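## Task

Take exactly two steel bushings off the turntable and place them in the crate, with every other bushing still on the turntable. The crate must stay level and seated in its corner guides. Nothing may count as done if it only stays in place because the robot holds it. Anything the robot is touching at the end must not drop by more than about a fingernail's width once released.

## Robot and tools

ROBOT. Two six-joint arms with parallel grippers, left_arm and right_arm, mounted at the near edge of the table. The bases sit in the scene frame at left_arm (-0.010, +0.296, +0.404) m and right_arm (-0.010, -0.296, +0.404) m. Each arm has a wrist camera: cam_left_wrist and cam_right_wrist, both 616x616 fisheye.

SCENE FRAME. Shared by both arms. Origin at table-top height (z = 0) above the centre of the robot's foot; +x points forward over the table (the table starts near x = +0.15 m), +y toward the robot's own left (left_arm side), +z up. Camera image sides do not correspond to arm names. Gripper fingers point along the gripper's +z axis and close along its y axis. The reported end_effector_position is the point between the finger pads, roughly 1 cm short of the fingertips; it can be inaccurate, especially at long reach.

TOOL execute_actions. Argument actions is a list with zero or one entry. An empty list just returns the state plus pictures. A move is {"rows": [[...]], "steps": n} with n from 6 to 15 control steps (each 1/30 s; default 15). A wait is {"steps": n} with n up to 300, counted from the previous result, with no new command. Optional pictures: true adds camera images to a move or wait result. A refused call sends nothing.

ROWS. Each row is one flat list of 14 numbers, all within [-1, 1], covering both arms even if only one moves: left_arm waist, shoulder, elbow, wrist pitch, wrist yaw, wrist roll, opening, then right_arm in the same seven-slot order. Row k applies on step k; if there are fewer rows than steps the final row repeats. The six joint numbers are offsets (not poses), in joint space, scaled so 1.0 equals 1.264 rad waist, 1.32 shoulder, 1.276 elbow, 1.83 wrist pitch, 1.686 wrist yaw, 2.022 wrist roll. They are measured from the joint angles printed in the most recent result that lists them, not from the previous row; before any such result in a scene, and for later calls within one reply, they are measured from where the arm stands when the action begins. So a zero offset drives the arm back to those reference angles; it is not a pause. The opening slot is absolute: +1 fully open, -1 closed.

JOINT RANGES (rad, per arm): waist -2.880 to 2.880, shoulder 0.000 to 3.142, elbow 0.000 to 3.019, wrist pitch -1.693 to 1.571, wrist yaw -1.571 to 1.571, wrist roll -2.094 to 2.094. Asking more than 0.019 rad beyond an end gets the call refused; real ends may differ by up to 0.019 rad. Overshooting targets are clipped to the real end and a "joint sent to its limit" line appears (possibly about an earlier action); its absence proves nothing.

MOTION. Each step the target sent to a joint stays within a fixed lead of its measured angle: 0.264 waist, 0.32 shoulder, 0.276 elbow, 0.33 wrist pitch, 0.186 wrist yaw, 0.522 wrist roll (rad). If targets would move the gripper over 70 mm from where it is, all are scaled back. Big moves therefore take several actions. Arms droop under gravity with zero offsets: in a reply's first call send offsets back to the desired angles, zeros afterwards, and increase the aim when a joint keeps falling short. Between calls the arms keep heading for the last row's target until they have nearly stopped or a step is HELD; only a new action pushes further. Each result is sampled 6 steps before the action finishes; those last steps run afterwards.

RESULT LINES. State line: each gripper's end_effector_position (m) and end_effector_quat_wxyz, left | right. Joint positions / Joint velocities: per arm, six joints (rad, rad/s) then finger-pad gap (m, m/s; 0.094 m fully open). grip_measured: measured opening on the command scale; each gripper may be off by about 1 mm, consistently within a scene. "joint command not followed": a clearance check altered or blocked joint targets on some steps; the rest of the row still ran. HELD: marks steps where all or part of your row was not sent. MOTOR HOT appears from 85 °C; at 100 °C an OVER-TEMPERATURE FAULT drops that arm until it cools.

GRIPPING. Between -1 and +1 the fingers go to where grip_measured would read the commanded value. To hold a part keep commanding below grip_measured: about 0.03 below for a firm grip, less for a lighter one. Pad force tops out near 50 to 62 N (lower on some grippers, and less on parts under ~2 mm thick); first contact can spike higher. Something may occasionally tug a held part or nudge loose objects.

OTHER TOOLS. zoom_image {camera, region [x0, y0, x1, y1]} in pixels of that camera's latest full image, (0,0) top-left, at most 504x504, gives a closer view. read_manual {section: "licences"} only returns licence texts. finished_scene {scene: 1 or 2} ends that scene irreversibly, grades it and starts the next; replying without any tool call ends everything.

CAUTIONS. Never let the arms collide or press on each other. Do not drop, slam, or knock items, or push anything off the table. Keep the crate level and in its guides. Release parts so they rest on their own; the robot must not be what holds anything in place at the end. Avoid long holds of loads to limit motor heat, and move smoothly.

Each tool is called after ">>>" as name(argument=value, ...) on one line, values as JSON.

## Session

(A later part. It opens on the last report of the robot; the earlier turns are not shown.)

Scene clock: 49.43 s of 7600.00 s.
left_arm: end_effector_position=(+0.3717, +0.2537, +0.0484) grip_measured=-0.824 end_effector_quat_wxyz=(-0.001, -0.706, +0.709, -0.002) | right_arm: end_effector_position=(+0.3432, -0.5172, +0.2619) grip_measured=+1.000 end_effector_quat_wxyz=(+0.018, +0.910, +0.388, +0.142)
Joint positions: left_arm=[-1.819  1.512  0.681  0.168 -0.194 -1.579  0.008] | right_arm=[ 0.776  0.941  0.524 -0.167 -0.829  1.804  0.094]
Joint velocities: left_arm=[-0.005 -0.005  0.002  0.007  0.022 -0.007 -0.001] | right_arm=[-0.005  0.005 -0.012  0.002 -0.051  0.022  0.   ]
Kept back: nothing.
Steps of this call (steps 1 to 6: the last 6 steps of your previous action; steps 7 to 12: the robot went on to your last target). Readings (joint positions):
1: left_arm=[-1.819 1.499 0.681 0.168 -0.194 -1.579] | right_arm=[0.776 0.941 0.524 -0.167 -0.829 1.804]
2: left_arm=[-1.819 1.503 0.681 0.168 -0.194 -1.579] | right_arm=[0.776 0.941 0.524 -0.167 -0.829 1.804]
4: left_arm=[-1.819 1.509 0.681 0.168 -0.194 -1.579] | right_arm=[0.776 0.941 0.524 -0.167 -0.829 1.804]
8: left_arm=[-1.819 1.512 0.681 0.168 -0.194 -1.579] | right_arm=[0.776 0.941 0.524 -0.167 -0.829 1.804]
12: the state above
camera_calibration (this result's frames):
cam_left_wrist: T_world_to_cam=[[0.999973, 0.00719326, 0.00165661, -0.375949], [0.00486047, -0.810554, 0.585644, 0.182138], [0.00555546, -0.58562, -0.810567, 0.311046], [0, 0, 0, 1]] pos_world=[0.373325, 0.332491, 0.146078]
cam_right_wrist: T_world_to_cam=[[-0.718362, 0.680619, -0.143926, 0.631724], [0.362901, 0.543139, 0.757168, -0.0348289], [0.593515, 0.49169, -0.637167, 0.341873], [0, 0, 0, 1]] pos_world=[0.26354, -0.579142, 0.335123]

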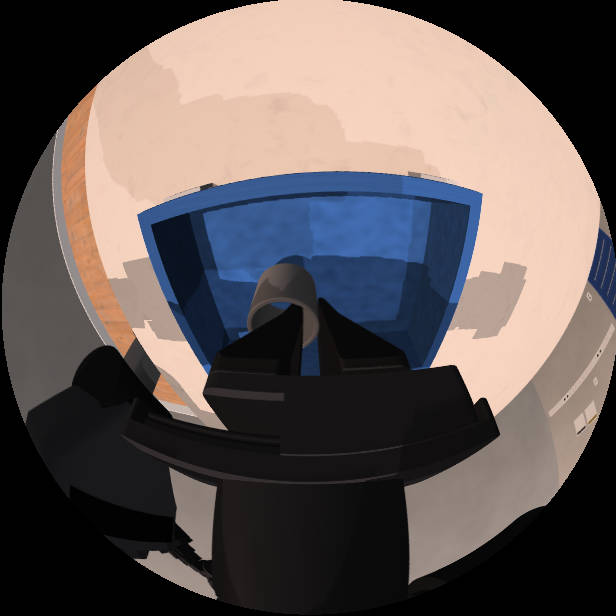

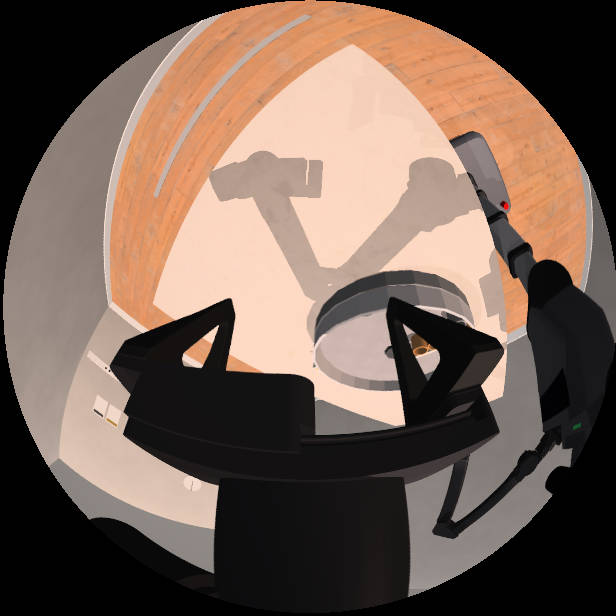

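>>> execute_actions(actions=[{"rows":[[0,0.024,0.012,0.008,0,0,-0.87,0,0,0,0,0,0,1]],"steps":12}])

>>> execute_actions(actions=[{"steps":10}], pictures=true)

>>> zoom_image(camera="cam_left_wrist", region=[220,220,380,360])

Scene clock: 49.87 s of 7600.00 s.
left_arm: end_effector_position=(+0.3735, +0.2532, +0.0459) grip_measured=-0.824 end_effector_quat_wxyz=(-0.000, -0.706, +0.709, -0.002) | right_arm: end_effector_position=(+0.3432, -0.5172, +0.2619) grip_measured=+1.000 end_effector_quat_wxyz=(+0.018, +0.910, +0.388, +0.142)
Joint positions: left_arm=[-1.819  1.519  0.689  0.168 -0.194 -1.579  0.008] | right_arm=[ 0.776  0.941  0.524 -0.167 -0.829  1.804  0.094]
Joint velocities: left_arm=[ 0.005  0.015  0.012  0.007 -0.037  0.007  0.   ] | right_arm=[-0.005  0.005  0.012  0.002 -0.081 -0.022  0.   ]
Steps of this call (steps 1 to 7: the robot went on to your last target; steps 8 to 13: the first 6 steps of this action). Readings (joint positions):
8: left_arm=[-1.819 1.512 0.682 0.168 -0.194 -1.579] | right_arm=[0.776 0.941 0.524 -0.167 -0.829 1.804]
9: left_arm=[-1.819 1.514 0.684 0.168 -0.194 -1.579] | right_arm=[0.776 0.941 0.524 -0.167 -0.829 1.804]
11: left_arm=[-1.819 1.517 0.688 0.168 -0.194 -1.579] | right_arm=[0.776 0.941 0.524 -0.167 -0.829 1.804]
13: the state above

Scene clock: 50.20 s of 7600.00 s.
left_arm: end_effector_position=(+0.3731, +0.2531, +0.0457) grip_measured=-0.824 end_effector_quat_wxyz=(-0.001, -0.706, +0.709, -0.002) | right_arm: end_effector_position=(+0.3432, -0.5172, +0.2619) grip_measured=+1.000 end_effector_quat_wxyz=(+0.018, +0.910, +0.388, +0.142)
Joint positions: left_arm=[-1.819  1.52   0.689  0.168 -0.194 -1.579  0.008] | right_arm=[ 0.776  0.941  0.524 -0.167 -0.829  1.804  0.094]
Joint velocities: left_arm=[-0.015 -0.015 -0.002  0.007  0.022 -0.022 -0.   ] | right_arm=[-0.015  0.005  0.007 -0.012  0.051 -0.022  0.   ]
Kept back: nothing.
Steps of this call (steps 1 to 6: the last 6 steps of your previous action; steps 7 to 10: the robot went on to your last target). Readings (joint positions):
1: left_arm=[-1.819 1.520 0.689 0.168 -0.194 -1.579] | right_arm=[0.776 0.941 0.524 -0.167 -0.829 1.804]
2: left_arm=[-1.819 1.520 0.689 0.168 -0.194 -1.579] | right_arm=[0.776 0.941 0.524 -0.167 -0.829 1.804]
4: left_arm=[-1.819 1.520 0.689 0.168 -0.194 -1.579] | right_arm=[0.776 0.941 0.524 -0.167 -0.829 1.804]
8: left_arm=[-1.819 1.520 0.689 0.168 -0.194 -1.579] | right_arm=[0.776 0.941 0.524 -0.167 -0.829 1.804]
10: the state above
camera_calibration (this result's frames):
cam_left_wrist: T_world_to_cam=[[0.999974, 0.00711848, 0.00128261, -0.377325], [0.00501892, -0.810557, 0.585638, 0.183198], [0.00520848, -0.585616, -0.810572, 0.308661], [0, 0, 0, 1]] pos_world=[0.374788, 0.331935, 0.143388]
cam_right_wrist: T_world_to_cam=[[-0.718362, 0.680619, -0.143926, 0.631724], [0.362901, 0.543139, 0.757168, -0.0348289], [0.593515, 0.49169, -0.637167, 0.341873], [0, 0, 0, 1]] pos_world=[0.26354, -0.579142, 0.335123]

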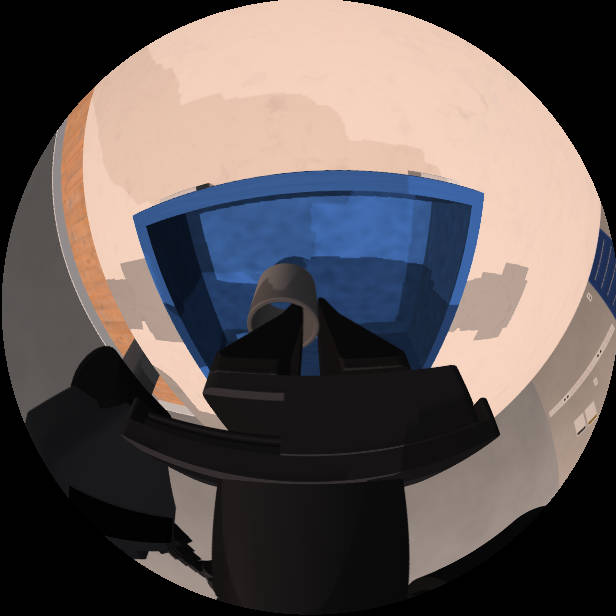

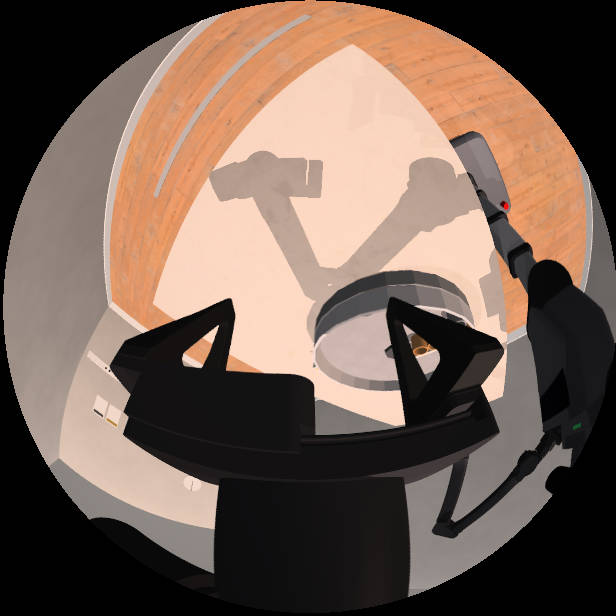

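Region (220, 220, 380, 360) of cam_left_wrist's 616x616 image, scaled by 3.150, with more detail than that image has; it fills the top 441 rows of this view, and the rest is white.

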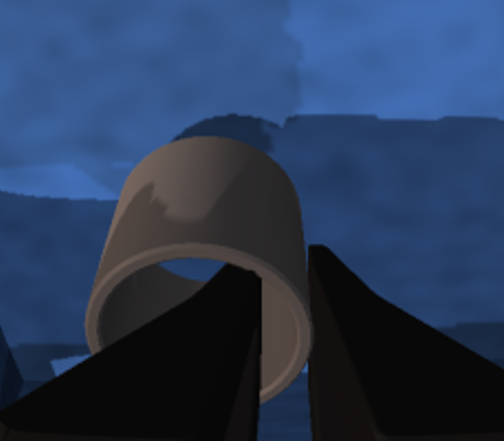

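>>> execute_actions(actions=[{"rows":[[0,0.03,0.016,0.012,0,0,-0.87,0,0,0,0,0,0,1]],"steps":12}])

>>> execute_actions(actions=[{"steps":10}], pictures=true)

>>> zoom_image(camera="cam_left_wrist", region=[220,220,380,360])

Scene clock: 50.67 s of 7600.00 s.
left_arm: end_effector_position=(+0.3769, +0.2520, +0.0404) grip_measured=-0.824 end_effector_quat_wxyz=(+0.001, -0.706, +0.708, -0.004) | right_arm: end_effector_position=(+0.3432, -0.5172, +0.2619) grip_measured=+1.000 end_effector_quat_wxyz=(+0.018, +0.910, +0.388, +0.142)
Joint positions: left_arm=[-1.819  1.537  0.704  0.176 -0.194 -1.579  0.008] | right_arm=[ 0.776  0.941  0.524 -0.167 -0.829  1.804  0.094]
Joint velocities: left_arm=[-0.005  0.044  0.022  0.012  0.11   0.037 -0.   ] | right_arm=[-0.015 -0.005  0.012 -0.012  0.037 -0.051  0.   ]
Steps of this call (steps 1 to 8: the robot went on to your last target; steps 9 to 14: the first 6 steps of this action). Readings (joint positions):
9: left_arm=[-1.819 1.521 0.691 0.168 -0.194 -1.579] | right_arm=[0.776 0.941 0.524 -0.167 -0.829 1.804]
10: left_arm=[-1.819 1.524 0.694 0.170 -0.194 -1.579] | right_arm=[0.776 0.941 0.524 -0.167 -0.829 1.804]
12: left_arm=[-1.819 1.532 0.701 0.174 -0.194 -1.579] | right_arm=[0.776 0.941 0.524 -0.167 -0.829 1.804]
14: the state above

Scene clock: 51.00 s of 7600.00 s.
left_arm: end_effector_position=(+0.3765, +0.2520, +0.0401) grip_measured=-0.824 end_effector_quat_wxyz=(+0.001, -0.706, +0.708, -0.003) | right_arm: end_effector_position=(+0.3432, -0.5172, +0.2619) grip_measured=+1.000 end_effector_quat_wxyz=(+0.018, +0.910, +0.388, +0.142)
Joint positions: left_arm=[-1.819  1.538  0.704  0.176 -0.194 -1.579  0.008] | right_arm=[ 0.776  0.941  0.524 -0.167 -0.829  1.804  0.094]
Joint velocities: left_arm=[0.005 0.015 0.002 0.002 0.037 0.007 0.   ] | right_arm=[-0.024 -0.005  0.002 -0.012  0.037  0.051  0.   ]
Kept back: nothing.
Steps of this call (steps 1 to 6: the last 6 steps of your previous action; steps 7 to 10: the robot went on to your last target). Readings (joint positions):
1: left_arm=[-1.819 1.538 0.704 0.176 -0.194 -1.579] | right_arm=[0.776 0.941 0.524 -0.167 -0.829 1.804]
2: left_arm=[-1.819 1.538 0.704 0.176 -0.194 -1.579] | right_arm=[0.776 0.941 0.524 -0.167 -0.829 1.804]
4: left_arm=[-1.819 1.538 0.704 0.176 -0.194 -1.579] | right_arm=[0.776 0.941 0.524 -0.167 -0.829 1.804]
8: left_arm=[-1.819 1.538 0.704 0.176 -0.194 -1.579] | right_arm=[0.776 0.941 0.524 -0.167 -0.829 1.804]
10: the state above
camera_calibration (this result's frames):
cam_left_wrist: T_world_to_cam=[[0.999948, 0.00809078, 0.00614453, -0.381112], [0.00295896, -0.810517, 0.585708, 0.186291], [0.00971908, -0.585659, -0.810499, 0.30171], [0, 0, 0, 1]] pos_world=[0.377609, 0.330775, 0.137766]
cam_right_wrist: T_world_to_cam=[[-0.718362, 0.680619, -0.143926, 0.631724], [0.362901, 0.543139, 0.757168, -0.0348289], [0.593515, 0.49169, -0.637167, 0.341873], [0, 0, 0, 1]] pos_world=[0.26354, -0.579142, 0.335123]

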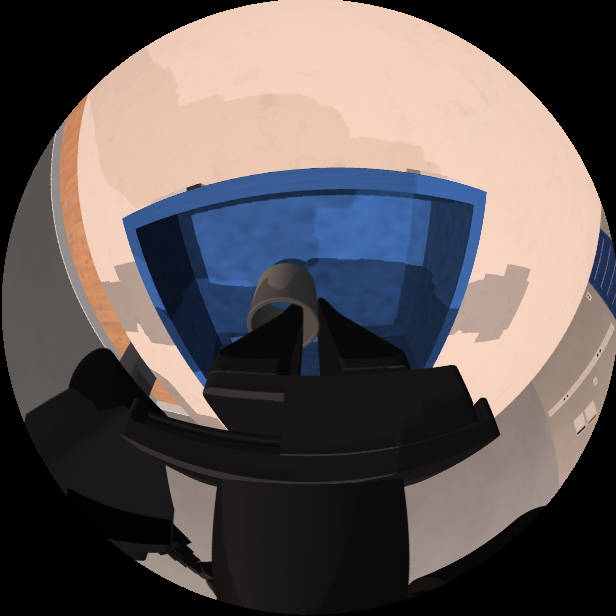

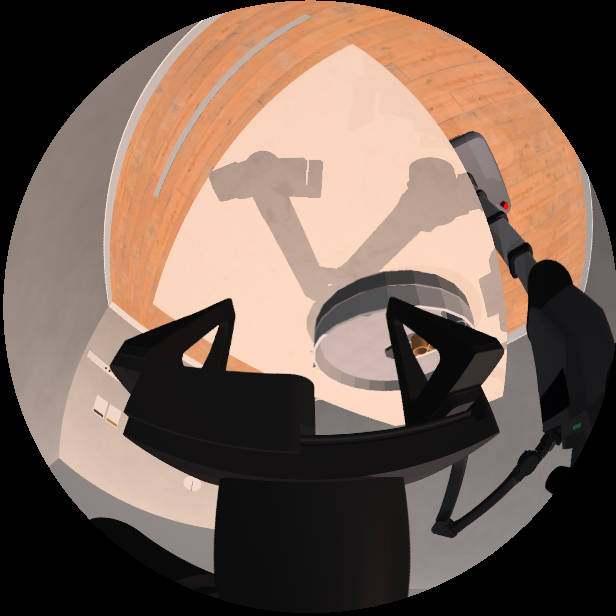

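Region (220, 220, 380, 360) of cam_left_wrist's 616x616 image, scaled by 3.150, with more detail than that image has; it fills the top 441 rows of this view, and the rest is white.

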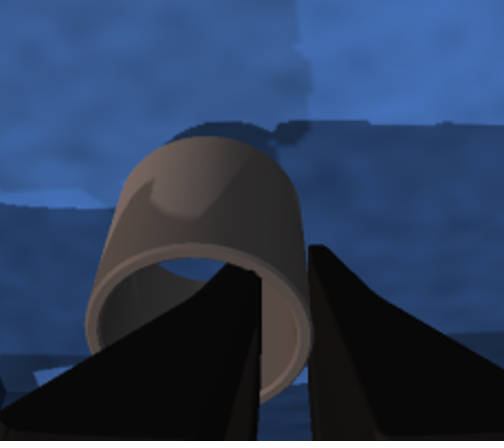

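>>> execute_actions(actions=[{"rows":[[0.012,0.032,0.012,0.012,0,0,-0.87,0,0,0,0,0,0,1]],"steps":12}])

>>> execute_actions(actions=[{"steps":10}], pictures=true)

>>> zoom_image(camera="cam_left_wrist", region=[220,220,380,360])

Scene clock: 51.43 s of 7600.00 s.
left_arm: end_effector_position=(+0.3758, +0.2517, +0.0344) grip_measured=-0.824 end_effector_quat_wxyz=(+0.001, -0.706, +0.708, -0.002) | right_arm: end_effector_position=(+0.3432, -0.5172, +0.2619) grip_measured=+1.000 end_effector_quat_wxyz=(+0.018, +0.910, +0.388, +0.142)
Joint positions: left_arm=[-1.818  1.557  0.713  0.184 -0.194 -1.579  0.008] | right_arm=[ 0.776  0.941  0.524 -0.167 -0.829  1.804  0.094]
Joint velocities: left_arm=[ 0.024  0.044 -0.022  0.012  0.022 -0.066 -0.   ] | right_arm=[ 0.015 -0.005 -0.007 -0.007 -0.037  0.051  0.   ]
Steps of this call (steps 1 to 7: the robot went on to your last target; steps 8 to 13: the first 6 steps of this action). Readings (joint positions):
8: left_arm=[-1.819 1.540 0.705 0.177 -0.194 -1.579] | right_arm=[0.776 0.941 0.524 -0.167 -0.829 1.804]
9: left_arm=[-1.819 1.543 0.707 0.179 -0.194 -1.579] | right_arm=[0.776 0.941 0.524 -0.167 -0.829 1.804]
11: left_arm=[-1.818 1.551 0.711 0.183 -0.194 -1.579] | right_arm=[0.776 0.941 0.524 -0.167 -0.829 1.804]
13: the state above

Scene clock: 51.77 s of 7600.00 s.
left_arm: end_effector_position=(+0.3743, +0.2517, +0.0335) grip_measured=-0.824 end_effector_quat_wxyz=(-0.000, -0.706, +0.708, -0.001) | right_arm: end_effector_position=(+0.3432, -0.5172, +0.2619) grip_measured=+1.000 end_effector_quat_wxyz=(+0.018, +0.910, +0.388, +0.142)
Joint positions: left_arm=[-1.818  1.56   0.713  0.184 -0.194 -1.579  0.008] | right_arm=[ 0.776  0.941  0.524 -0.167 -0.829  1.804  0.094]
Joint velocities: left_arm=[-0.024 -0.005  0.002 -0.007 -0.022  0.037  0.   ] | right_arm=[-0.015 -0.005 -0.002 -0.002 -0.037 -0.022  0.   ]
Kept back: nothing.
Steps of this call (steps 1 to 6: the last 6 steps of your previous action; steps 7 to 10: the robot went on to your last target). Readings (joint positions):
1: left_arm=[-1.818 1.558 0.713 0.184 -0.194 -1.579] | right_arm=[0.776 0.941 0.524 -0.167 -0.829 1.804]
2: left_arm=[-1.818 1.559 0.713 0.184 -0.194 -1.579] | right_arm=[0.776 0.941 0.524 -0.167 -0.829 1.804]
4: left_arm=[-1.818 1.560 0.713 0.184 -0.194 -1.579] | right_arm=[0.776 0.941 0.524 -0.167 -0.829 1.804]
8: left_arm=[-1.818 1.560 0.713 0.184 -0.194 -1.579] | right_arm=[0.776 0.941 0.524 -0.167 -0.829 1.804]
10: the state above
camera_calibration (this result's frames):
cam_left_wrist: T_world_to_cam=[[0.999966, 0.00819537, 0.00070876, -0.378704], [0.006236, -0.811434, 0.584411, 0.188985], [0.00536457, -0.584387, -0.811458, 0.297603], [0, 0, 0, 1]] pos_world=[0.375916, 0.330368, 0.131315]
cam_right_wrist: T_world_to_cam=[[-0.718362, 0.680619, -0.143926, 0.631724], [0.362901, 0.543139, 0.757168, -0.0348289], [0.593515, 0.49169, -0.637167, 0.341873], [0, 0, 0, 1]] pos_world=[0.26354, -0.579142, 0.335123]

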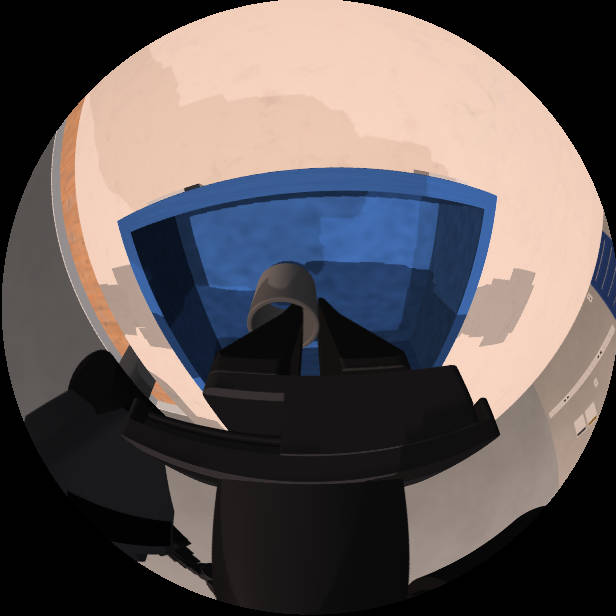

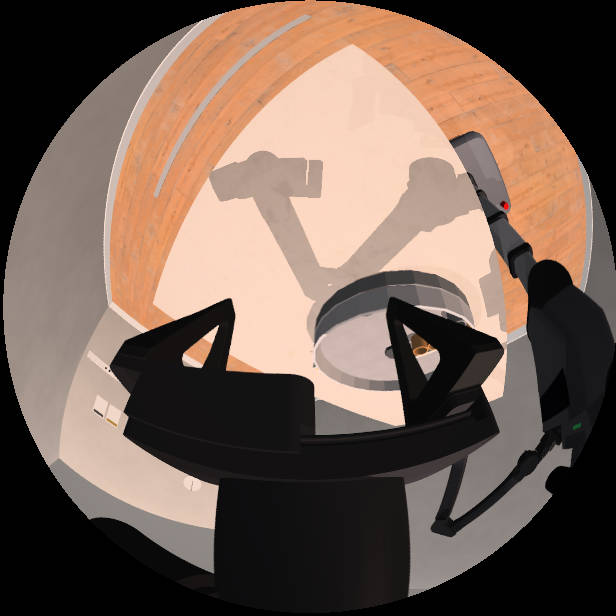

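Region (220, 220, 380, 360) of cam_left_wrist's 616x616 image, scaled by 3.150, with more detail than that image has; it fills the top 441 rows of this view, and the rest is white.

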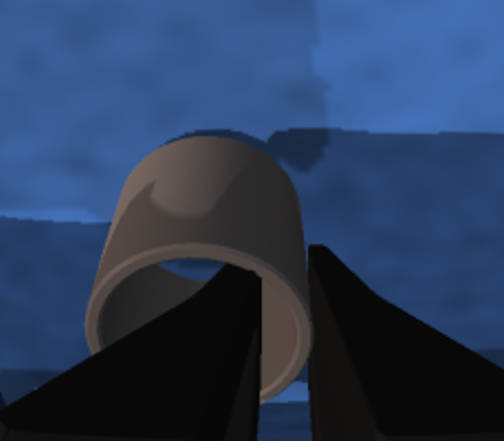

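>>> execute_actions(actions=[{"rows":[[0.012,0.026,0.011,0.01,0,0,-0.87,0,0,0,0,0,0,1]],"steps":12}])

>>> execute_actions(actions=[{"steps":8}], pictures=true)

>>> zoom_image(camera="cam_left_wrist", region=[220,220,380,360])

Scene clock: 52.33 s of 7600.00 s.
left_arm: end_effector_position=(+0.3751, +0.2519, +0.0302) grip_measured=-0.824 end_effector_quat_wxyz=(+0.000, -0.706, +0.708, -0.001) | right_arm: end_effector_position=(+0.3432, -0.5172, +0.2619) grip_measured=+1.000 end_effector_quat_wxyz=(+0.018, +0.910, +0.388, +0.142)
Joint positions: left_arm=[-1.816  1.571  0.72   0.189 -0.194 -1.579  0.008] | right_arm=[ 0.776  0.941  0.524 -0.167 -0.829  1.804  0.094]
Joint velocities: left_arm=[-0.005  0.034  0.017 -0.017 -0.081  0.007  0.001] | right_arm=[ 0.005 -0.015  0.022 -0.002 -0.037 -0.095  0.   ]
Steps of this call (steps 1 to 11: the robot went on to your last target; steps 12 to 17: the first 6 steps of this action). Readings (joint positions):
12: left_arm=[-1.818 1.561 0.713 0.185 -0.194 -1.579] | right_arm=[0.776 0.941 0.524 -0.167 -0.829 1.804]
13: left_arm=[-1.817 1.563 0.715 0.186 -0.194 -1.579] | right_arm=[0.776 0.941 0.524 -0.167 -0.829 1.804]
15: left_arm=[-1.816 1.567 0.718 0.187 -0.194 -1.579] | right_arm=[0.776 0.941 0.524 -0.167 -0.829 1.804]
17: the state above

Scene clock: 52.60 s of 7600.00 s.
left_arm: end_effector_position=(+0.3748, +0.2520, +0.0298) grip_measured=-0.824 end_effector_quat_wxyz=(+0.000, -0.706, +0.708, -0.000) | right_arm: end_effector_position=(+0.3432, -0.5172, +0.2619) grip_measured=+1.000 end_effector_quat_wxyz=(+0.018, +0.910, +0.388, +0.142)
Joint positions: left_arm=[-1.816  1.572  0.72   0.189 -0.194 -1.579  0.008] | right_arm=[ 0.776  0.941  0.524 -0.167 -0.829  1.804  0.094]
Joint velocities: left_arm=[-0.005 -0.005 -0.002  0.002 -0.051 -0.007 -0.   ] | right_arm=[-0.005  0.005  0.007 -0.012 -0.007  0.037  0.   ]
Kept back: nothing.
Steps of this call (steps 1 to 6: the last 6 steps of your previous action; steps 7 to 8: the robot went on to your last target). Readings (joint positions):
1: left_arm=[-1.816 1.571 0.720 0.189 -0.194 -1.579] | right_arm=[0.776 0.941 0.524 -0.167 -0.829 1.804]
2: left_arm=[-1.816 1.572 0.720 0.189 -0.194 -1.579] | right_arm=[0.776 0.941 0.524 -0.167 -0.829 1.804]
4: left_arm=[-1.816 1.572 0.720 0.189 -0.194 -1.579] | right_arm=[0.776 0.941 0.524 -0.167 -0.829 1.804]
8: the state above
camera_calibration (this result's frames):
cam_left_wrist: T_world_to_cam=[[0.999955, 0.00942098, 0.000884875, -0.379572], [0.00713695, -0.812302, 0.583194, 0.191288], [0.00621304, -0.583161, -0.812333, 0.2942], [0, 0, 0, 1]] pos_world=[0.376362, 0.330525, 0.127766]
cam_right_wrist: T_world_to_cam=[[-0.718362, 0.680619, -0.143926, 0.631724], [0.362901, 0.543139, 0.757168, -0.0348289], [0.593515, 0.49169, -0.637167, 0.341873], [0, 0, 0, 1]] pos_world=[0.26354, -0.579142, 0.335123]

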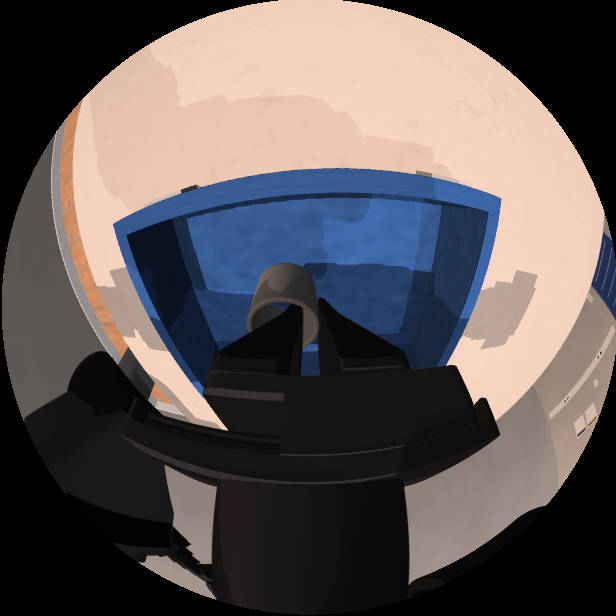

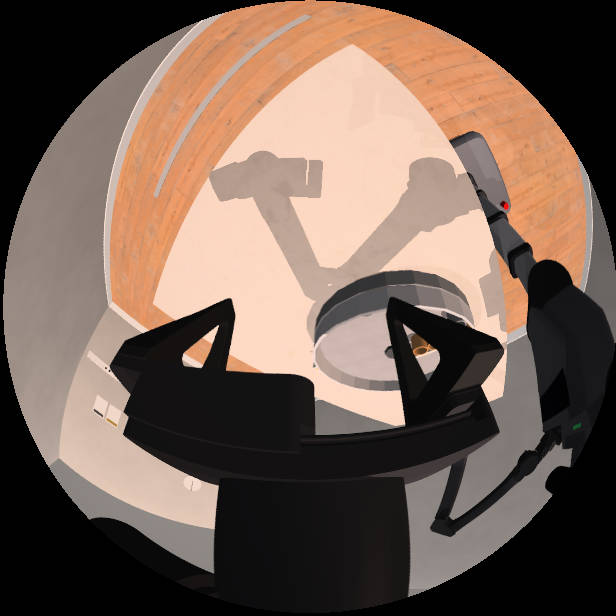

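Region (220, 220, 380, 360) of cam_left_wrist's 616x616 image, scaled by 3.150, with more detail than that image has; it fills the top 441 rows of this view, and the rest is white.

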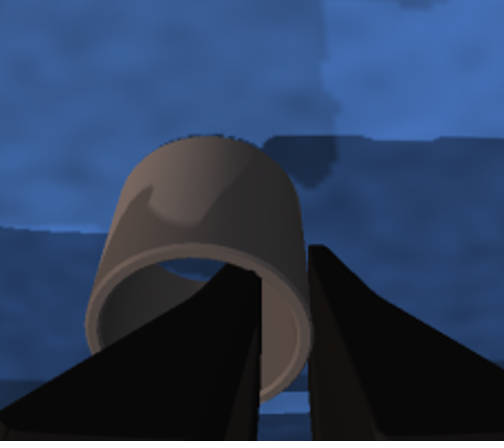

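>>> execute_actions(actions=[{"rows":[[0,0,0,0,0,0,-0.7,0,0,0,0,0,0,1],[0,0,0,0,0,0,-0.55,0,0,0,0,0,0,1],[0,0,0,0,0,0,-0.45,0,0,0,0,0,0,1],[0,0,0,0,0,0,-0.45,0,0,0,0,0,0,1],[0,0,0,0,0,0,-0.45,0,0,0,0,0,0,1],[0,0,0,0,0,0,-0.45,0,0,0,0,0,0,1],[0,0,0,0,0,0,-0.45,0,0,0,0,0,0,1],[0,0,0,0,0,0,-0.45,0,0,0,0,0,0,1],[-0.003,-0.03,-0.012,-0.012,0,0,-0.45,0,0,0,0,0,0,1],[-0.005,-0.05,-0.02,-0.022,-0.002,0,-0.45,0,0,0,0,0,0,1],[-0.007,-0.07,-0.028,-0.032,-0.003,0,-0.45,0,0,0,0,0,0,1],[-0.009,-0.09,-0.036,-0.041,-0.004,0,-0.45,0,0,0,0,0,0,1],[-0.011,-0.11,-0.044,-0.05,-0.005,0,-0.45,0,0,0,0,0,0,1],[-0.013,-0.13,-0.052,-0.059,-0.006,0,-0.45,0,0,0,0,0,0,1],[-0.015,-0.15,-0.06,-0.068,-0.007,0,-0.45,0,0,0,0,0,0,1]],"steps":15}])

>>> execute_actions(actions=[{"steps":15}], pictures=true)

Scene clock: 53.40 s of 7600.00 s.
left_arm: end_effector_position=(+0.3748, +0.2521, +0.0303) grip_measured=-0.453 end_effector_quat_wxyz=(-0.000, -0.706, +0.708, -0.000) | right_arm: end_effector_position=(+0.3432, -0.5172, +0.2619) grip_measured=+1.000 end_effector_quat_wxyz=(+0.018, +0.910, +0.388, +0.142)
Joint positions: left_arm=[-1.816  1.57   0.72   0.187 -0.194 -1.579  0.026] | right_arm=[ 0.776  0.941  0.524 -0.167 -0.829  1.804  0.094]
Joint velocities: left_arm=[ 0.015 -0.063 -0.012 -0.105  0.066 -0.022 -0.   ] | right_arm=[ 0.015 -0.005  0.017 -0.007 -0.007 -0.007  0.   ]
Steps of this call (steps 1 to 15: the robot went on to your last target; steps 16 to 24: the first 9 steps of this action). Readings (joint positions):
16: left_arm=[-1.816 1.572 0.720 0.189 -0.194 -1.579] | right_arm=[0.776 0.941 0.524 -0.167 -0.829 1.804]
17: left_arm=[-1.816 1.572 0.720 0.189 -0.194 -1.579] | right_arm=[0.776 0.941 0.524 -0.167 -0.829 1.804]
19: left_arm=[-1.816 1.572 0.720 0.189 -0.194 -1.579] | right_arm=[0.776 0.941 0.524 -0.167 -0.829 1.804]
23: left_arm=[-1.816 1.572 0.720 0.189 -0.194 -1.579] | right_arm=[0.776 0.941 0.524 -0.167 -0.829 1.804]
24: the state above

Scene clock: 53.90 s of 7600.00 s.
left_arm: end_effector_position=(+0.3940, +0.2613, +0.0937) grip_measured=-0.453 end_effector_quat_wxyz=(+0.015, -0.707, +0.707, -0.014) | right_arm: end_effector_position=(+0.3432, -0.5172, +0.2619) grip_measured=+1.000 end_effector_quat_wxyz=(+0.018, +0.910, +0.388, +0.142)
Joint positions: left_arm=[-1.825  1.349  0.648  0.078 -0.204 -1.579  0.026] | right_arm=[ 0.776  0.941  0.524 -0.167 -0.829  1.804  0.094]
Joint velocities: left_arm=[-0.015  0.015 -0.002 -0.046  0.007 -0.022 -0.   ] | right_arm=[-0.005 -0.015 -0.002  0.007  0.022  0.051  0.   ]
Kept back: nothing.
Steps of this call (steps 1 to 6: the last 6 steps of your previous action; steps 7 to 15: the robot went on to your last target). Readings (joint positions):
1: left_arm=[-1.816 1.564 0.718 0.180 -0.194 -1.579] | right_arm=[0.776 0.941 0.524 -0.167 -0.829 1.804]
2: left_arm=[-1.816 1.552 0.713 0.168 -0.195 -1.579] | right_arm=[0.776 0.941 0.524 -0.167 -0.829 1.804]
4: left_arm=[-1.816 1.508 0.696 0.139 -0.198 -1.579] | right_arm=[0.776 0.941 0.524 -0.167 -0.829 1.804]
8: left_arm=[-1.821 1.387 0.652 0.087 -0.204 -1.579] | right_arm=[0.776 0.941 0.524 -0.167 -0.829 1.804]
15: the state above
camera_calibration (this result's frames):
cam_left_wrist: T_world_to_cam=[[0.999078, 0.0117048, 0.0413059, -0.40292], [-0.0145131, -0.8134, 0.581524, 0.170417], [0.0404048, -0.581588, -0.81248, 0.337486], [0, 0, 0, 1]] pos_world=[0.391386, 0.339611, 0.191742]
cam_right_wrist: T_world_to_cam=[[-0.718362, 0.680619, -0.143926, 0.631724], [0.362901, 0.543139, 0.757168, -0.0348289], [0.593515, 0.49169, -0.637167, 0.341873], [0, 0, 0, 1]] pos_world=[0.26354, -0.579142, 0.335123]

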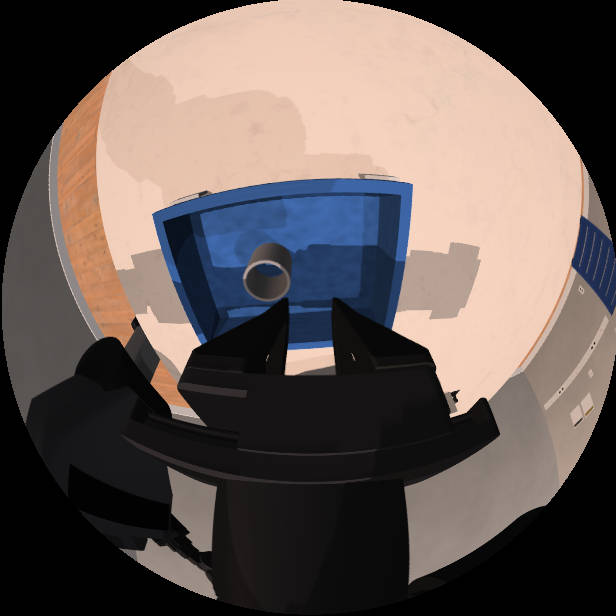

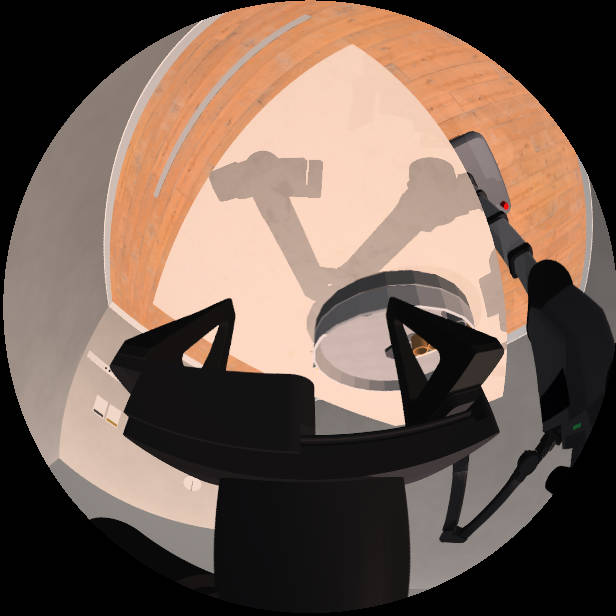

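>>> execute_actions(actions=[{"rows":[[-0.03,-0.14,-0.01,-0.1,-0.025,0,-0.36,0,0,0,0,0,0,1],[-0.03,-0.14,-0.01,-0.1,-0.025,0,-0.36,0,0,0,0,0,0,1],[-0.066,-0.282,-0.013,-0.215,-0.053,0,-0.36,0,0,0,0,0,0,1]],"steps":15}])

Scene clock: 54.50 s of 7600.00 s.
left_arm: end_effector_position=(+0.4289, +0.2657, +0.2187) grip_measured=-0.363 end_effector_quat_wxyz=(+0.039, -0.694, +0.719, -0.024) | right_arm: end_effector_position=(+0.3432, -0.5172, +0.2619) grip_measured=+1.000 end_effector_quat_wxyz=(+0.018, +0.910, +0.388, +0.142)
Joint positions: left_arm=[-1.908  0.935  0.635 -0.286 -0.291 -1.579  0.03 ] | right_arm=[ 0.776  0.941  0.524 -0.167 -0.829  1.804  0.094]
Joint velocities: left_arm=[-0.122 -0.796  0.11  -0.12  -0.037 -0.022  0.   ] | right_arm=[ 0.005 -0.015 -0.002 -0.017 -0.022 -0.007  0.   ]
Steps of this call (steps 1 to 9: the robot went on to your last target; steps 10 to 18: the first 9 steps of this action). Readings (joint positions):
10: left_arm=[-1.828 1.337 0.649 0.043 -0.223 -1.579] | right_arm=[0.776 0.941 0.524 -0.167 -0.829 1.804]
11: left_arm=[-1.833 1.309 0.645 -0.011 -0.236 -1.579] | right_arm=[0.776 0.941 0.524 -0.167 -0.829 1.804]
13: left_arm=[-1.853 1.208 0.633 -0.141 -0.271 -1.579] | right_arm=[0.776 0.941 0.524 -0.167 -0.829 1.804]
17: left_arm=[-1.903 0.969 0.631 -0.280 -0.290 -1.579] | right_arm=[0.776 0.941 0.524 -0.167 -0.829 1.804]
18: the state above

>>> execute_actions(actions=[{"rows":[[-0.1,0.06,0.1,-0.02,-0.04,0,-0.36,0,0,0,0,0,0,1],[-0.2,0.15,0.2,-0.04,-0.09,0,-0.36,0,0,0,0,0,0,1],[-0.3,0.25,0.3,-0.06,-0.14,0,-0.36,0,0,0,0,0,0,1],[-0.3,0.25,0.3,-0.06,-0.14,0,-0.36,0,0,0,0,0,0,1],[-0.4,0.36,0.39,-0.085,-0.19,0,-0.36,0,0,0,0,0,0,1],[-0.4,0.36,0.39,-0.085,-0.19,0,-0.36,0,0,0,0,0,0,1],[-0.5,0.48,0.47,-0.11,-0.24,0,-0.36,0,0,0,0,0,0,1],[-0.5,0.48,0.47,-0.11,-0.24,0,-0.36,0,0,0,0,0,0,1],[-0.6,0.6,0.55,-0.13,-0.28,0,-0.36,0,0,0,0,0,0,1],[-0.6,0.6,0.55,-0.13,-0.28,0,-0.36,0,0,0,0,0,0,1],[-0.66,0.735,0.6,-0.146,-0.314,0,-0.36,0,0,0,0,0,0,1]],"steps":15}])

>>> execute_actions(actions=[{"steps":32}], pictures=true)

Scene clock: 55.77 s of 7600.00 s.
left_arm: end_effector_position=(+0.5061, +0.1458, +0.2041) grip_measured=-0.363 end_effector_quat_wxyz=(+0.074, -0.614, +0.786, +0.013) | right_arm: end_effector_position=(+0.3432, -0.5172, +0.2619) grip_measured=+1.000 end_effector_quat_wxyz=(+0.018, +0.910, +0.388, +0.142)
Joint positions: left_arm=[-2.226  1.247  0.961 -0.4   -0.642 -1.579  0.03 ] | right_arm=[ 0.776  0.941  0.524 -0.167 -0.829  1.804  0.094]
Joint velocities: left_arm=[-1.148  1.314  1.336 -0.457 -1.077 -0.066  0.001] | right_arm=[ 0.005 -0.005  0.002  0.017 -0.066  0.007  0.   ]
Steps of this call (steps 1 to 6: the last 6 steps of your previous action; steps 7 to 29: the robot went on to your last target; steps 30 to 38: the first 9 steps of this action). Readings (joint positions):
30: left_arm=[-1.920 0.967 0.646 -0.307 -0.328 -1.579] | right_arm=[0.776 0.941 0.524 -0.167 -0.829 1.804]
31: left_arm=[-1.944 0.978 0.664 -0.317 -0.367 -1.579] | right_arm=[0.776 0.941 0.524 -0.167 -0.829 1.804]
33: left_arm=[-2.019 1.032 0.732 -0.338 -0.448 -1.579] | right_arm=[0.776 0.941 0.524 -0.167 -0.829 1.804]
37: left_arm=[-2.186 1.202 0.915 -0.386 -0.603 -1.579] | right_arm=[0.776 0.941 0.524 -0.167 -0.829 1.804]
38: the state above

Scene clock: 56.83 s of 7600.00 s.
left_arm: end_effector_position=(+0.3567, -0.2024, +0.1934) grip_measured=-0.363 end_effector_quat_wxyz=(-0.002, -0.371, +0.928, -0.021) | right_arm: end_effector_position=(+0.3432, -0.5172, +0.2619) grip_measured=+1.000 end_effector_quat_wxyz=(+0.018, +0.910, +0.388, +0.142)
Joint positions: left_arm=[-2.771  1.905  1.38  -0.543 -0.818 -1.579  0.03 ] | right_arm=[ 0.776  0.941  0.524 -0.167 -0.829  1.804  0.094]
Joint velocities: left_arm=[ 0.005 -0.044  0.007 -0.002 -0.007 -0.022 -0.001] | right_arm=[-0.005  0.005  0.002 -0.002 -0.007 -0.007  0.   ]
Kept back: nothing.
Steps of this call (steps 1 to 6: the last 6 steps of your previous action; steps 7 to 32: the robot went on to your last target). Readings (joint positions):
1: left_arm=[-2.264 1.290 1.005 -0.413 -0.672 -1.579] | right_arm=[0.776 0.941 0.524 -0.167 -0.829 1.804]
2: left_arm=[-2.302 1.333 1.048 -0.427 -0.706 -1.579] | right_arm=[0.776 0.941 0.524 -0.167 -0.829 1.804]
4: left_arm=[-2.373 1.415 1.127 -0.450 -0.751 -1.579] | right_arm=[0.776 0.941 0.524 -0.167 -0.829 1.804]
8: left_arm=[-2.504 1.559 1.251 -0.472 -0.790 -1.579] | right_arm=[0.776 0.941 0.524 -0.167 -0.829 1.804]
32: the state above
camera_calibration (this result's frames):
cam_left_wrist: T_world_to_cam=[[0.69771, -0.715355, 0.0383185, -0.403438], [-0.589047, -0.542432, 0.598992, -0.00881109], [-0.407706, -0.440494, -0.799838, 0.33629], [0, 0, 0, 1]] pos_world=[0.4134, -0.145247, 0.289715]
cam_right_wrist: T_world_to_cam=[[-0.718362, 0.680619, -0.143926, 0.631724], [0.362901, 0.543139, 0.757168, -0.0348289], [0.593515, 0.49169, -0.637167, 0.341873], [0, 0, 0, 1]] pos_world=[0.26354, -0.579142, 0.335123]

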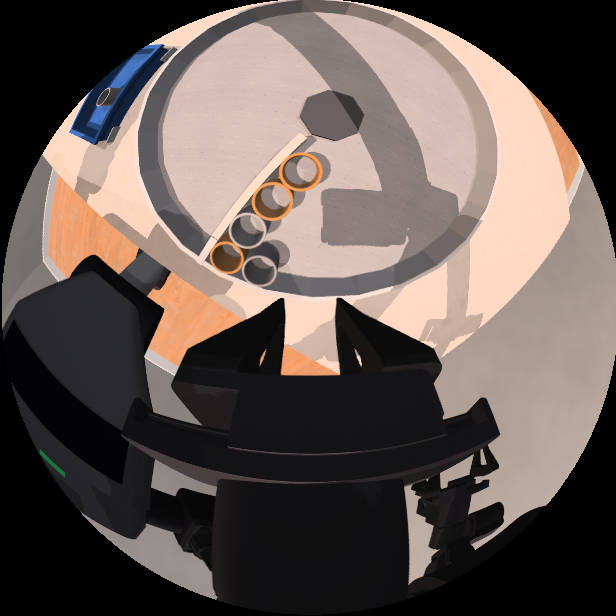

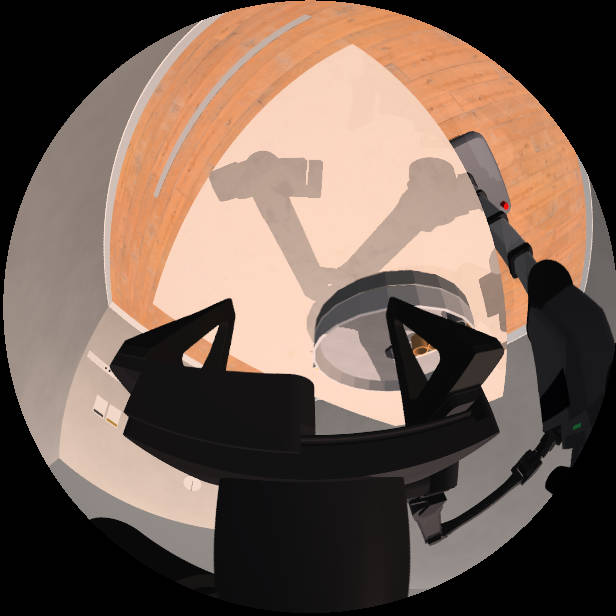

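>>> zoom_image(camera="cam_left_wrist", region=[190,130,370,320])

Region (190, 130, 370, 320) of cam_left_wrist's 616x616 image, scaled by 2.653, with more detail than that image has; it fills the left 477 columns of this view, and the rest is white.

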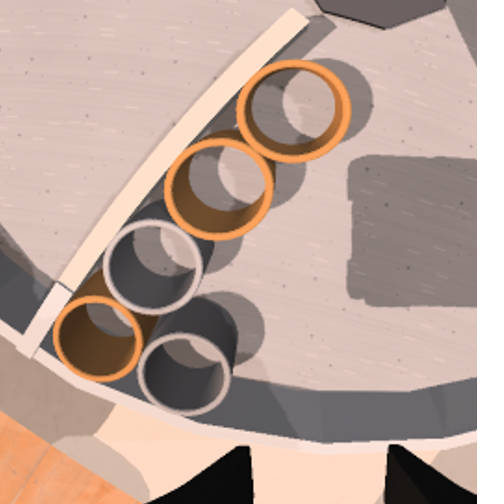

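>>> execute_actions(actions=[{"rows":[[0.03,0.02,-0.012,0.02,0.005,-0.1,-0.36,0,0,0,0,0,0,1],[0.04,0.035,-0.012,0.035,0.005,-0.19,-0.36,0,0,0,0,0,0,1],[0.048,0.05,-0.012,0.047,0.01,-0.19,-0.36,0,0,0,0,0,0,1],[0.055,0.065,-0.012,0.059,0.01,-0.19,-0.36,0,0,0,0,0,0,1],[0.062,0.08,-0.012,0.071,0.01,-0.19,-0.36,0,0,0,0,0,0,1],[0.069,0.095,-0.012,0.083,0.01,-0.19,-0.36,0,0,0,0,0,0,1],[0.076,0.11,-0.012,0.095,0.01,-0.19,-0.36,0,0,0,0,0,0,1],[0.082,0.122,-0.012,0.108,0.01,-0.19,-0.36,0,0,0,0,0,0,1]],"steps":15}])

>>> execute_actions(actions=[{"steps":14}], pictures=true)

>>> zoom_image(camera="cam_left_wrist", region=[200,200,420,380])

Scene clock: 58.60 s of 7600.00 s.
left_arm: end_effector_position=(+0.3473, -0.2065, +0.1428) grip_measured=-0.363 end_effector_quat_wxyz=(+0.002, -0.543, +0.839, -0.028) | right_arm: end_effector_position=(+0.3432, -0.5172, +0.2619) grip_measured=+1.000 end_effector_quat_wxyz=(+0.018, +0.910, +0.388, +0.142)
Joint positions: left_arm=[-2.721  1.988  1.378 -0.389 -0.805 -1.886  0.03 ] | right_arm=[ 0.776  0.941  0.524 -0.167 -0.829  1.804  0.094]
Joint velocities: left_arm=[ 0.288  0.591  0.007  0.471  0.051 -0.462  0.001] | right_arm=[-0.005 -0.015  0.007 -0.012 -0.007 -0.022  0.   ]
Steps of this call (steps 1 to 15: the robot went on to your last target; steps 16 to 44: nothing new was sent; steps 45 to 53: the first 9 steps of this action). Readings (joint positions):
45: left_arm=[-2.770 1.904 1.380 -0.539 -0.816 -1.609] | right_arm=[0.776 0.941 0.524 -0.167 -0.829 1.804]
46: left_arm=[-2.769 1.905 1.378 -0.527 -0.814 -1.670] | right_arm=[0.776 0.941 0.524 -0.167 -0.829 1.804]
48: left_arm=[-2.762 1.915 1.378 -0.488 -0.806 -1.772] | right_arm=[0.776 0.941 0.524 -0.167 -0.829 1.804]
52: left_arm=[-2.731 1.969 1.378 -0.407 -0.805 -1.870] | right_arm=[0.776 0.941 0.524 -0.167 -0.829 1.804]
53: the state above

Scene clock: 59.07 s of 7600.00 s.
left_arm: end_effector_position=(+0.3102, -0.1868, +0.0943) grip_measured=-0.363 end_effector_quat_wxyz=(+0.002, -0.559, +0.829, +0.011) | right_arm: end_effector_position=(+0.3432, -0.5172, +0.2619) grip_measured=+1.000 end_effector_quat_wxyz=(+0.018, +0.910, +0.388, +0.142)
Joint positions: left_arm=[-2.68   2.071  1.361 -0.359 -0.803 -1.949  0.03 ] | right_arm=[ 0.776  0.941  0.524 -0.167 -0.829  1.804  0.094]
Joint velocities: left_arm=[-0.015 -0.005  0.007  0.007  0.081 -0.007  0.   ] | right_arm=[-0.005 -0.005 -0.012  0.017 -0.007  0.066  0.   ]
Kept back: nothing.
Steps of this call (steps 1 to 6: the last 6 steps of your previous action; steps 7 to 14: the robot went on to your last target). Readings (joint positions):
1: left_arm=[-2.712 2.007 1.378 -0.375 -0.804 -1.899] | right_arm=[0.776 0.941 0.524 -0.167 -0.829 1.804]
2: left_arm=[-2.703 2.026 1.378 -0.368 -0.804 -1.910] | right_arm=[0.776 0.941 0.524 -0.167 -0.829 1.804]
4: left_arm=[-2.688 2.055 1.373 -0.363 -0.803 -1.925] | right_arm=[0.776 0.941 0.524 -0.167 -0.829 1.804]
8: left_arm=[-2.680 2.074 1.361 -0.363 -0.803 -1.942] | right_arm=[0.776 0.941 0.524 -0.167 -0.829 1.804]
14: the state above
camera_calibration (this result's frames):
cam_left_wrist: T_world_to_cam=[[0.931012, -0.364658, -0.0154998, -0.357768], [-0.291518, -0.768489, 0.569598, -0.100186], [-0.21962, -0.525784, -0.821777, 0.172685], [0, 0, 0, 1]] pos_world=[0.341806, -0.11666, 0.193429]
cam_right_wrist: T_world_to_cam=[[-0.718362, 0.680619, -0.143926, 0.631724], [0.362901, 0.543139, 0.757168, -0.0348289], [0.593515, 0.49169, -0.637167, 0.341873], [0, 0, 0, 1]] pos_world=[0.26354, -0.579142, 0.335123]

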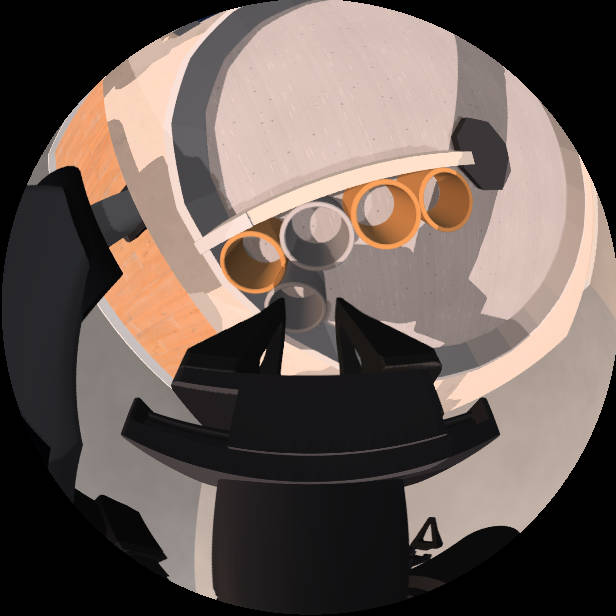

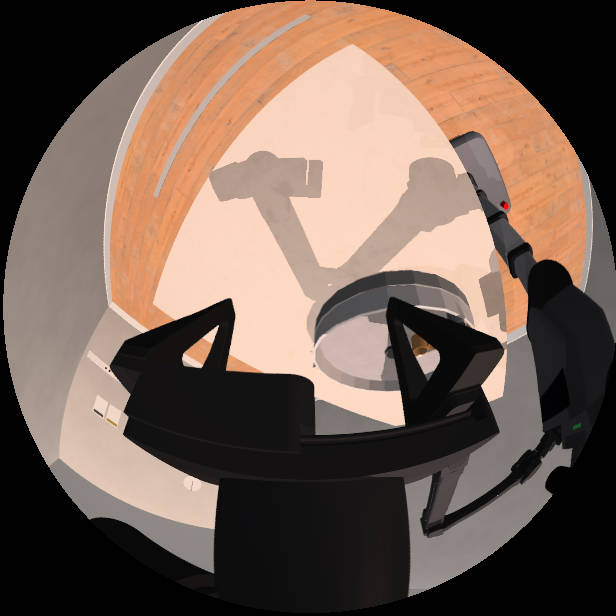

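Region (200, 200, 420, 380) of cam_left_wrist's 616x616 image, scaled by 2.291, with more detail than that image has; it fills the top 412 rows of this view, and the rest is white.

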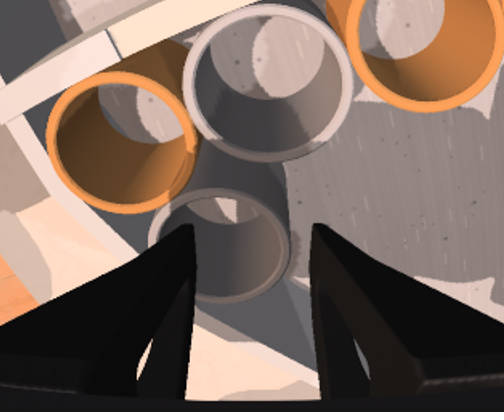

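>>> execute_actions(actions=[{"rows":[[0,0,0.024,0.019,0.006,0,-0.36,0,0,0,0,0,0,1]],"steps":12}])

>>> execute_actions(actions=[{"steps":10}], pictures=true)

>>> zoom_image(camera="cam_left_wrist", region=[200,200,420,380])

Scene clock: 60.07 s of 7600.00 s.
left_arm: end_effector_position=(+0.3169, -0.1936, +0.0951) grip_measured=-0.363 end_effector_quat_wxyz=(+0.001, -0.569, +0.822, +0.000) | right_arm: end_effector_position=(+0.3432, -0.5172, +0.2619) grip_measured=+1.000 end_effector_quat_wxyz=(+0.018, +0.910, +0.388, +0.142)
Joint positions: left_arm=[-2.68   2.071  1.371 -0.339 -0.796 -1.952  0.03 ] | right_arm=[ 0.776  0.941  0.524 -0.167 -0.829  1.804  0.094]
Joint velocities: left_arm=[-0.015 -0.005  0.046  0.032 -0.022  0.022 -0.002] | right_arm=[-0.005 -0.024  0.002  0.017 -0.007  0.022  0.   ]
Steps of this call (steps 1 to 24: the robot went on to your last target; steps 25 to 30: the first 6 steps of this action). Readings (joint positions):
25: left_arm=[-2.680 2.071 1.361 -0.355 -0.800 -1.952] | right_arm=[0.776 0.941 0.524 -0.167 -0.829 1.804]
26: left_arm=[-2.680 2.071 1.362 -0.350 -0.797 -1.952] | right_arm=[0.776 0.941 0.524 -0.167 -0.829 1.804]
28: left_arm=[-2.680 2.071 1.366 -0.343 -0.796 -1.952] | right_arm=[0.776 0.941 0.524 -0.167 -0.829 1.804]
30: the state above

Scene clock: 60.40 s of 7600.00 s.
left_arm: end_effector_position=(+0.3190, -0.1951, +0.0954) grip_measured=-0.363 end_effector_quat_wxyz=(+0.001, -0.571, +0.821, -0.002) | right_arm: end_effector_position=(+0.3432, -0.5172, +0.2619) grip_measured=+1.000 end_effector_quat_wxyz=(+0.018, +0.910, +0.388, +0.142)
Joint positions: left_arm=[-2.68   2.071  1.375 -0.337 -0.796 -1.952  0.03 ] | right_arm=[ 0.776  0.941  0.524 -0.167 -0.829  1.804  0.094]
Joint velocities: left_arm=[-0.005 -0.015 -0.022  0.002  0.022  0.022 -0.001] | right_arm=[-0.015  0.005  0.007 -0.007 -0.037 -0.022  0.   ]
Kept back: nothing.
Steps of this call (steps 1 to 6: the last 6 steps of your previous action; steps 7 to 10: the robot went on to your last target). Readings (joint positions):
1: left_arm=[-2.680 2.071 1.373 -0.339 -0.796 -1.952] | right_arm=[0.776 0.941 0.524 -0.167 -0.829 1.804]
2: left_arm=[-2.680 2.071 1.375 -0.338 -0.796 -1.952] | right_arm=[0.776 0.941 0.524 -0.167 -0.829 1.804]
4: left_arm=[-2.680 2.071 1.375 -0.337 -0.796 -1.952] | right_arm=[0.776 0.941 0.524 -0.167 -0.829 1.804]
8: left_arm=[-2.680 2.071 1.375 -0.337 -0.796 -1.952] | right_arm=[0.776 0.941 0.524 -0.167 -0.829 1.804]
10: the state above
camera_calibration (this result's frames):
cam_left_wrist: T_world_to_cam=[[0.941124, -0.338023, 0.0051731, -0.369001], [-0.277434, -0.763507, 0.58317, -0.10944], [-0.193175, -0.550271, -0.812333, 0.157142], [0, 0, 0, 1]] pos_world=[0.347269, -0.121818, 0.193382]
cam_right_wrist: T_world_to_cam=[[-0.718362, 0.680619, -0.143926, 0.631724], [0.362901, 0.543139, 0.757168, -0.0348289], [0.593515, 0.49169, -0.637167, 0.341873], [0, 0, 0, 1]] pos_world=[0.26354, -0.579142, 0.335123]

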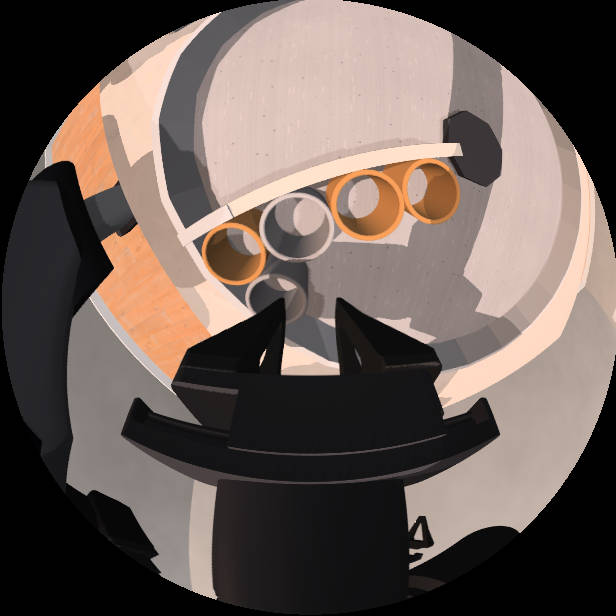

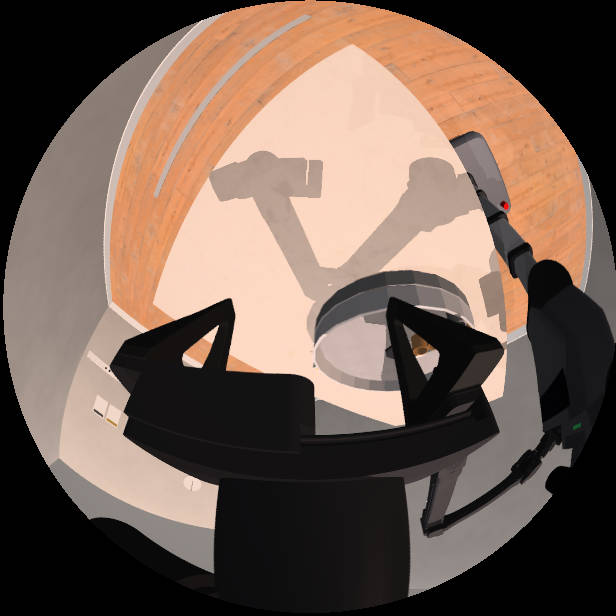

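Region (200, 200, 420, 380) of cam_left_wrist's 616x616 image, scaled by 2.291, with more detail than that image has; it fills the top 412 rows of this view, and the rest is white.

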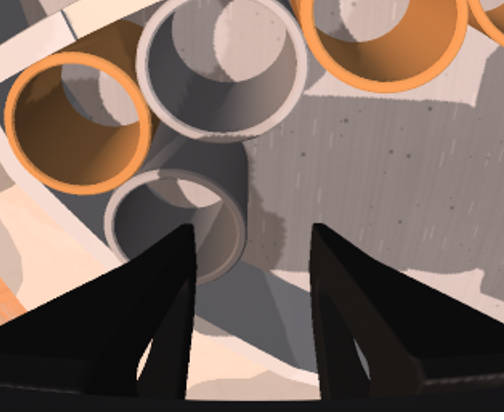

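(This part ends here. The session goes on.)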